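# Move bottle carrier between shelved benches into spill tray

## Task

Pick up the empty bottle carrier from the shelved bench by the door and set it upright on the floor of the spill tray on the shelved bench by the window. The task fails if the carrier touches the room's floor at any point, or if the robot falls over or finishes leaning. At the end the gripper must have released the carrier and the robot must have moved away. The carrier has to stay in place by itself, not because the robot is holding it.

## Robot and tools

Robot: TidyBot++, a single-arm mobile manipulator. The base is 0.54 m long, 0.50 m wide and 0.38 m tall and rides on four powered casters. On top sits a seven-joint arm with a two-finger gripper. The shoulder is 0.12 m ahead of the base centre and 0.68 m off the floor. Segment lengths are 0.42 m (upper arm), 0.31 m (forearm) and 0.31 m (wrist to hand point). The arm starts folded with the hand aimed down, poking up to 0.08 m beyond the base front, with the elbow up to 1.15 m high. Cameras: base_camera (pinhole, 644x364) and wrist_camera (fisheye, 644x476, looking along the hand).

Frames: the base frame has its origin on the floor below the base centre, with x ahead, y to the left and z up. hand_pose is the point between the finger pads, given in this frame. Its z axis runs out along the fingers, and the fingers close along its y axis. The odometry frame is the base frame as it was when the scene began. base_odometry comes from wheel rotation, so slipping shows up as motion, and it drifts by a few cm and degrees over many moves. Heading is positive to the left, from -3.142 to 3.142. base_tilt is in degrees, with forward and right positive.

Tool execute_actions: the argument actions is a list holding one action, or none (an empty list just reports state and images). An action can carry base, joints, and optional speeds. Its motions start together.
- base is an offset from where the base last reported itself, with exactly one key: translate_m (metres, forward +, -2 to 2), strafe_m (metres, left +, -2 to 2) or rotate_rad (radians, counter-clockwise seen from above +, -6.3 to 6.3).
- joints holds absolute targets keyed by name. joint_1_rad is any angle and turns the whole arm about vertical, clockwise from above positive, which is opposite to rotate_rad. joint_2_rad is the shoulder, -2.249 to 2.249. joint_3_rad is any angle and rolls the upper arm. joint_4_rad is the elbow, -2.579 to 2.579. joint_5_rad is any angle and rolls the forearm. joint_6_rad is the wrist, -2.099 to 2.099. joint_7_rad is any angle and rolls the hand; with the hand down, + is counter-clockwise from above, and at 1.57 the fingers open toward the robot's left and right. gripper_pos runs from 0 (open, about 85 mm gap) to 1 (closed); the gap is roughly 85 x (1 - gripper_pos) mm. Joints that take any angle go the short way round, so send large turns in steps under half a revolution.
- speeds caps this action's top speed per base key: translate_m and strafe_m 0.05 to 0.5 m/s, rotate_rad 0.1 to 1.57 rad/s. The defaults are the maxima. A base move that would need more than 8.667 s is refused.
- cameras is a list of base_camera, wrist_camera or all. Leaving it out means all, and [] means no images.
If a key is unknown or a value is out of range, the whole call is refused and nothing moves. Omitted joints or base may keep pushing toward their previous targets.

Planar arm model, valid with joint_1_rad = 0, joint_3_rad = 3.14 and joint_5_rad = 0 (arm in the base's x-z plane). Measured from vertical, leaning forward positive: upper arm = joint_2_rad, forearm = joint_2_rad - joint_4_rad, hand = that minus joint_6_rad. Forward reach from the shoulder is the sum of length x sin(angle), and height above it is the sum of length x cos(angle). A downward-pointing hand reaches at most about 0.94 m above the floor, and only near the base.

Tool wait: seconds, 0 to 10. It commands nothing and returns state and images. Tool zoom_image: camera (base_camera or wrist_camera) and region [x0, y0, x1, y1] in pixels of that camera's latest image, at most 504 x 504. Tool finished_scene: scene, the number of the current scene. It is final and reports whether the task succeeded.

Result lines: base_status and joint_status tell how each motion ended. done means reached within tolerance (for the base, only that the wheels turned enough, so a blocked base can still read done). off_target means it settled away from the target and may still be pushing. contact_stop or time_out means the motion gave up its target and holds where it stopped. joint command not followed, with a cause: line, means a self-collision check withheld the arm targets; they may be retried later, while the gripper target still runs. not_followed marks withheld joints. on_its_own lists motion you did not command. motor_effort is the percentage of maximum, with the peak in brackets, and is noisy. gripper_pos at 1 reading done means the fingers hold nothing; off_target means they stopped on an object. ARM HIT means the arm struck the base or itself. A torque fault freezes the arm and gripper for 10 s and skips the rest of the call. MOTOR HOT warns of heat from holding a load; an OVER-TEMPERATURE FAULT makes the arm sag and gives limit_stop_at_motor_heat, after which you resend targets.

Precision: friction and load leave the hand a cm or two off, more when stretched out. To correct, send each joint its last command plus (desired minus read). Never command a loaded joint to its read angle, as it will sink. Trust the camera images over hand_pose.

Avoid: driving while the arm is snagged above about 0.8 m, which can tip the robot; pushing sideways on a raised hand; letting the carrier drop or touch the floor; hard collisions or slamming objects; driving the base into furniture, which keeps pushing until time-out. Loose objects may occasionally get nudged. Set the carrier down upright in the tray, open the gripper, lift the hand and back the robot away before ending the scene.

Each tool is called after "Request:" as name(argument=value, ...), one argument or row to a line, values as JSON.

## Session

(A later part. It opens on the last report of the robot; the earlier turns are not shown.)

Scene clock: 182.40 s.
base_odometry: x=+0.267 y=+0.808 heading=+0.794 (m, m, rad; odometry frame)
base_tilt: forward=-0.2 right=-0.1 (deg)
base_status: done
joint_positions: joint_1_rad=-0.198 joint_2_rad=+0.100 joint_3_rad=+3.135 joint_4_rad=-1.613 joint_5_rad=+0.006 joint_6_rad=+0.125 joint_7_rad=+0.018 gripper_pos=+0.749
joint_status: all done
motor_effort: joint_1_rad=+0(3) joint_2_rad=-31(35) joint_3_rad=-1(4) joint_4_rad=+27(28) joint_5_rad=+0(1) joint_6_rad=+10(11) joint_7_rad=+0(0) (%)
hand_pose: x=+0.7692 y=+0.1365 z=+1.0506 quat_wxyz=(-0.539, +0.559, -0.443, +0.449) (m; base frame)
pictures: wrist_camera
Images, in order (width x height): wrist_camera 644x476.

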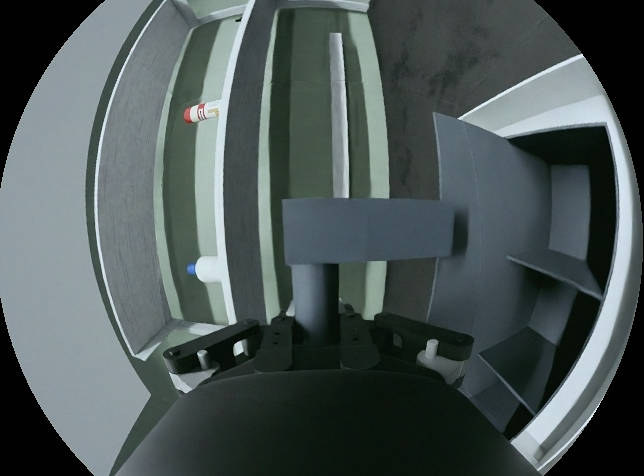

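Request:
execute_actions(
  actions=[
    {"joints":{"joint_4_rad":-1.65,"joint_6_rad":0.23}},
  ],
  cameras=["wrist_camera"],
)

Scene clock: 186.53 s.
base_odometry: x=+0.267 y=+0.808 heading=+0.794 (m, m, rad; odometry frame)
base_tilt: forward=-0.2 right=-0.1 (deg)
base_status: not commanded
joint_positions: joint_1_rad=-0.198 joint_2_rad=+0.100 joint_3_rad=+3.135 joint_4_rad=-1.655 joint_5_rad=+0.006 joint_6_rad=+0.192 joint_7_rad=+0.018 gripper_pos=+0.749
joint_status: all done
motor_effort: joint_1_rad=-1(1) joint_2_rad=-29(31) joint_3_rad=-1(2) joint_4_rad=+26(28) joint_5_rad=+1(1) joint_6_rad=+10(10) joint_7_rad=+1(1) (%)
hand_pose: x=+0.7671 y=+0.1362 z=+1.0452 quat_wxyz=(-0.546, +0.552, -0.438, +0.454) (m; base frame)
pictures: wrist_camera
Images, in order (width x height): wrist_camera 644x476.

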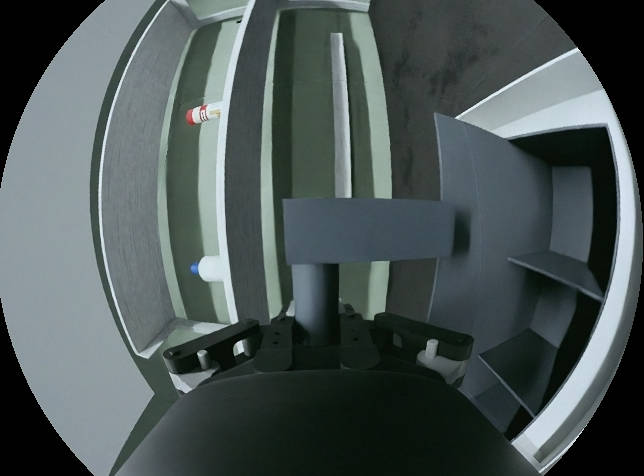

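Request:
execute_actions(
  actions=[
    {"joints":{"gripper_pos":0.3,"joint_4_rad":-1.67}},
  ],
  cameras=["wrist_camera"],
)

Request:
execute_actions(
  actions=[
    {"base":{"translate_m":-0.07},"speeds":{"translate_m":0.1}},
  ],
  cameras=["wrist_camera"],
)

Scene clock: 194.63 s.
base_odometry: x=+0.267 y=+0.808 heading=+0.794 (m, m, rad; odometry frame)
base_tilt: forward=-0.2 right=-0.1 (deg)
base_status: not commanded
joint_positions: joint_1_rad=-0.198 joint_2_rad=+0.100 joint_3_rad=+3.135 joint_4_rad=-1.660 joint_5_rad=+0.006 joint_6_rad=+0.204 joint_7_rad=+0.018 gripper_pos=+0.300
joint_status: all done
motor_effort: joint_1_rad=-1(2) joint_2_rad=-26(29) joint_3_rad=-2(3) joint_4_rad=+23(26) joint_5_rad=+1(1) joint_6_rad=+7(9) joint_7_rad=+0(2) (%)
hand_pose: x=+0.7666 y=+0.1362 z=+1.0460 quat_wxyz=(-0.548, +0.550, -0.436, +0.456) (m; base frame)
pictures: wrist_camera
Images, in order (width x height): wrist_camera 644x476.

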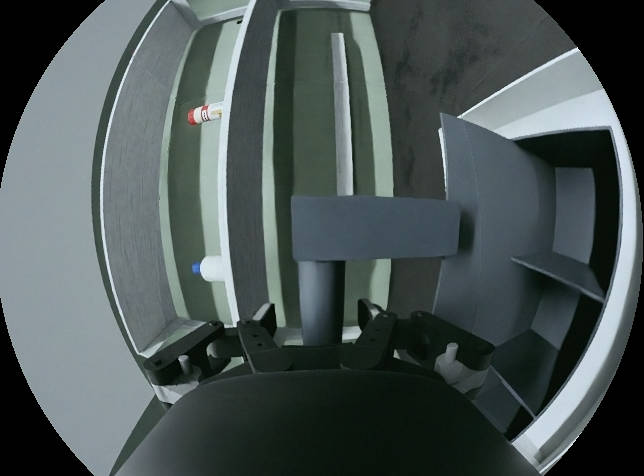

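Scene clock: 195.90 s.
base_odometry: x=+0.218 y=+0.758 heading=+0.794 (m, m, rad; odometry frame)
base_tilt: forward=-0.2 right=-0.1 (deg)
base_status: done
joint_positions: joint_1_rad=-0.198 joint_2_rad=+0.092 joint_3_rad=+3.135 joint_4_rad=-1.661 joint_5_rad=+0.006 joint_6_rad=+0.206 joint_7_rad=+0.018 gripper_pos=+0.300
joint_status: not commanded
motor_effort: joint_1_rad=+0(3) joint_2_rad=-26(31) joint_3_rad=-1(1) joint_4_rad=+24(24) joint_5_rad=+0(0) joint_6_rad=+7(8) joint_7_rad=+1(0) (%)
hand_pose: x=+0.7639 y=+0.1356 z=+1.0514 quat_wxyz=(-0.550, +0.547, -0.434, +0.458) (m; base frame)
pictures: wrist_camera
Images, in order (width x height): wrist_camera 644x476.

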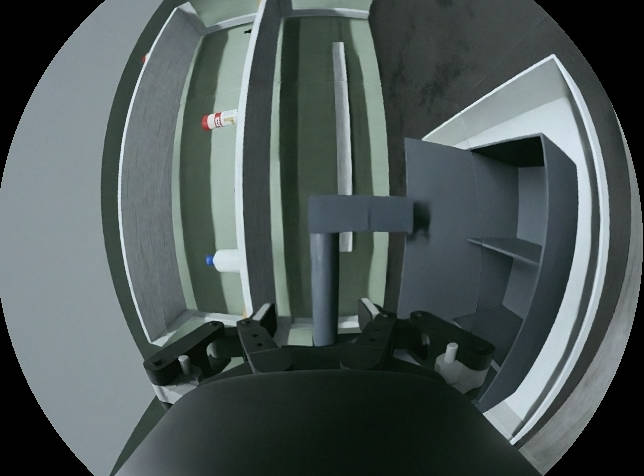

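Request:
execute_actions(
  actions=[
    {"base":{"translate_m":-0.4}},
  ],
  cameras=["wrist_camera"],
)

Request:
zoom_image(
  camera="wrist_camera",
  region=[280,120,500,340],
)

Scene clock: 201.53 s.
base_odometry: x=-0.062 y=+0.472 heading=+0.795 (m, m, rad; odometry frame)
base_tilt: forward=-0.2 right=-0.1 (deg)
base_status: done
joint_positions: joint_1_rad=-0.198 joint_2_rad=+0.085 joint_3_rad=+3.135 joint_4_rad=-1.661 joint_5_rad=+0.006 joint_6_rad=+0.208 joint_7_rad=+0.018 gripper_pos=+0.300
joint_status: not commanded
motor_effort: joint_1_rad=-1(4) joint_2_rad=-25(29) joint_3_rad=-2(4) joint_4_rad=+23(24) joint_5_rad=+0(0) joint_6_rad=+7(8) joint_7_rad=+0(0) (%)
hand_pose: x=+0.7611 y=+0.1351 z=+1.0568 quat_wxyz=(-0.552, +0.545, -0.432, +0.460) (m; base frame)
pictures: wrist_camera
Images, in order (width x height): wrist_camera 644x476.

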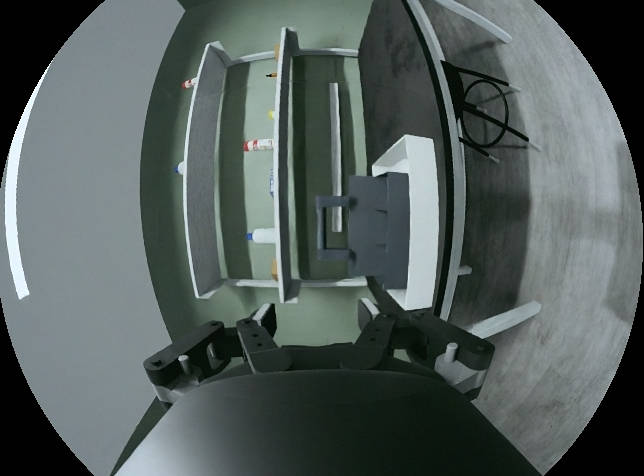

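Region (280, 120, 500, 340) of wrist_camera's 644x476 image, scaled by 2.291.

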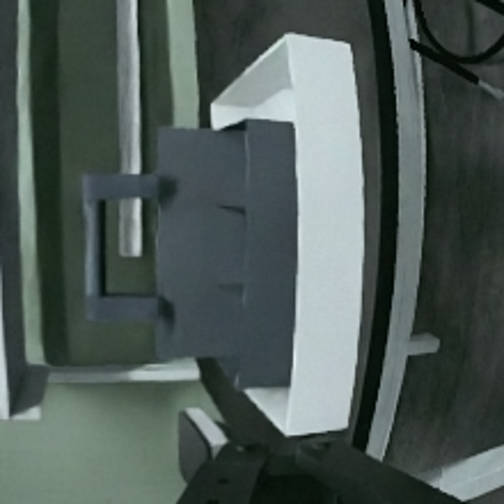

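Request:
finished_scene(
  scene=2,
)

The scene is finished: the task was done.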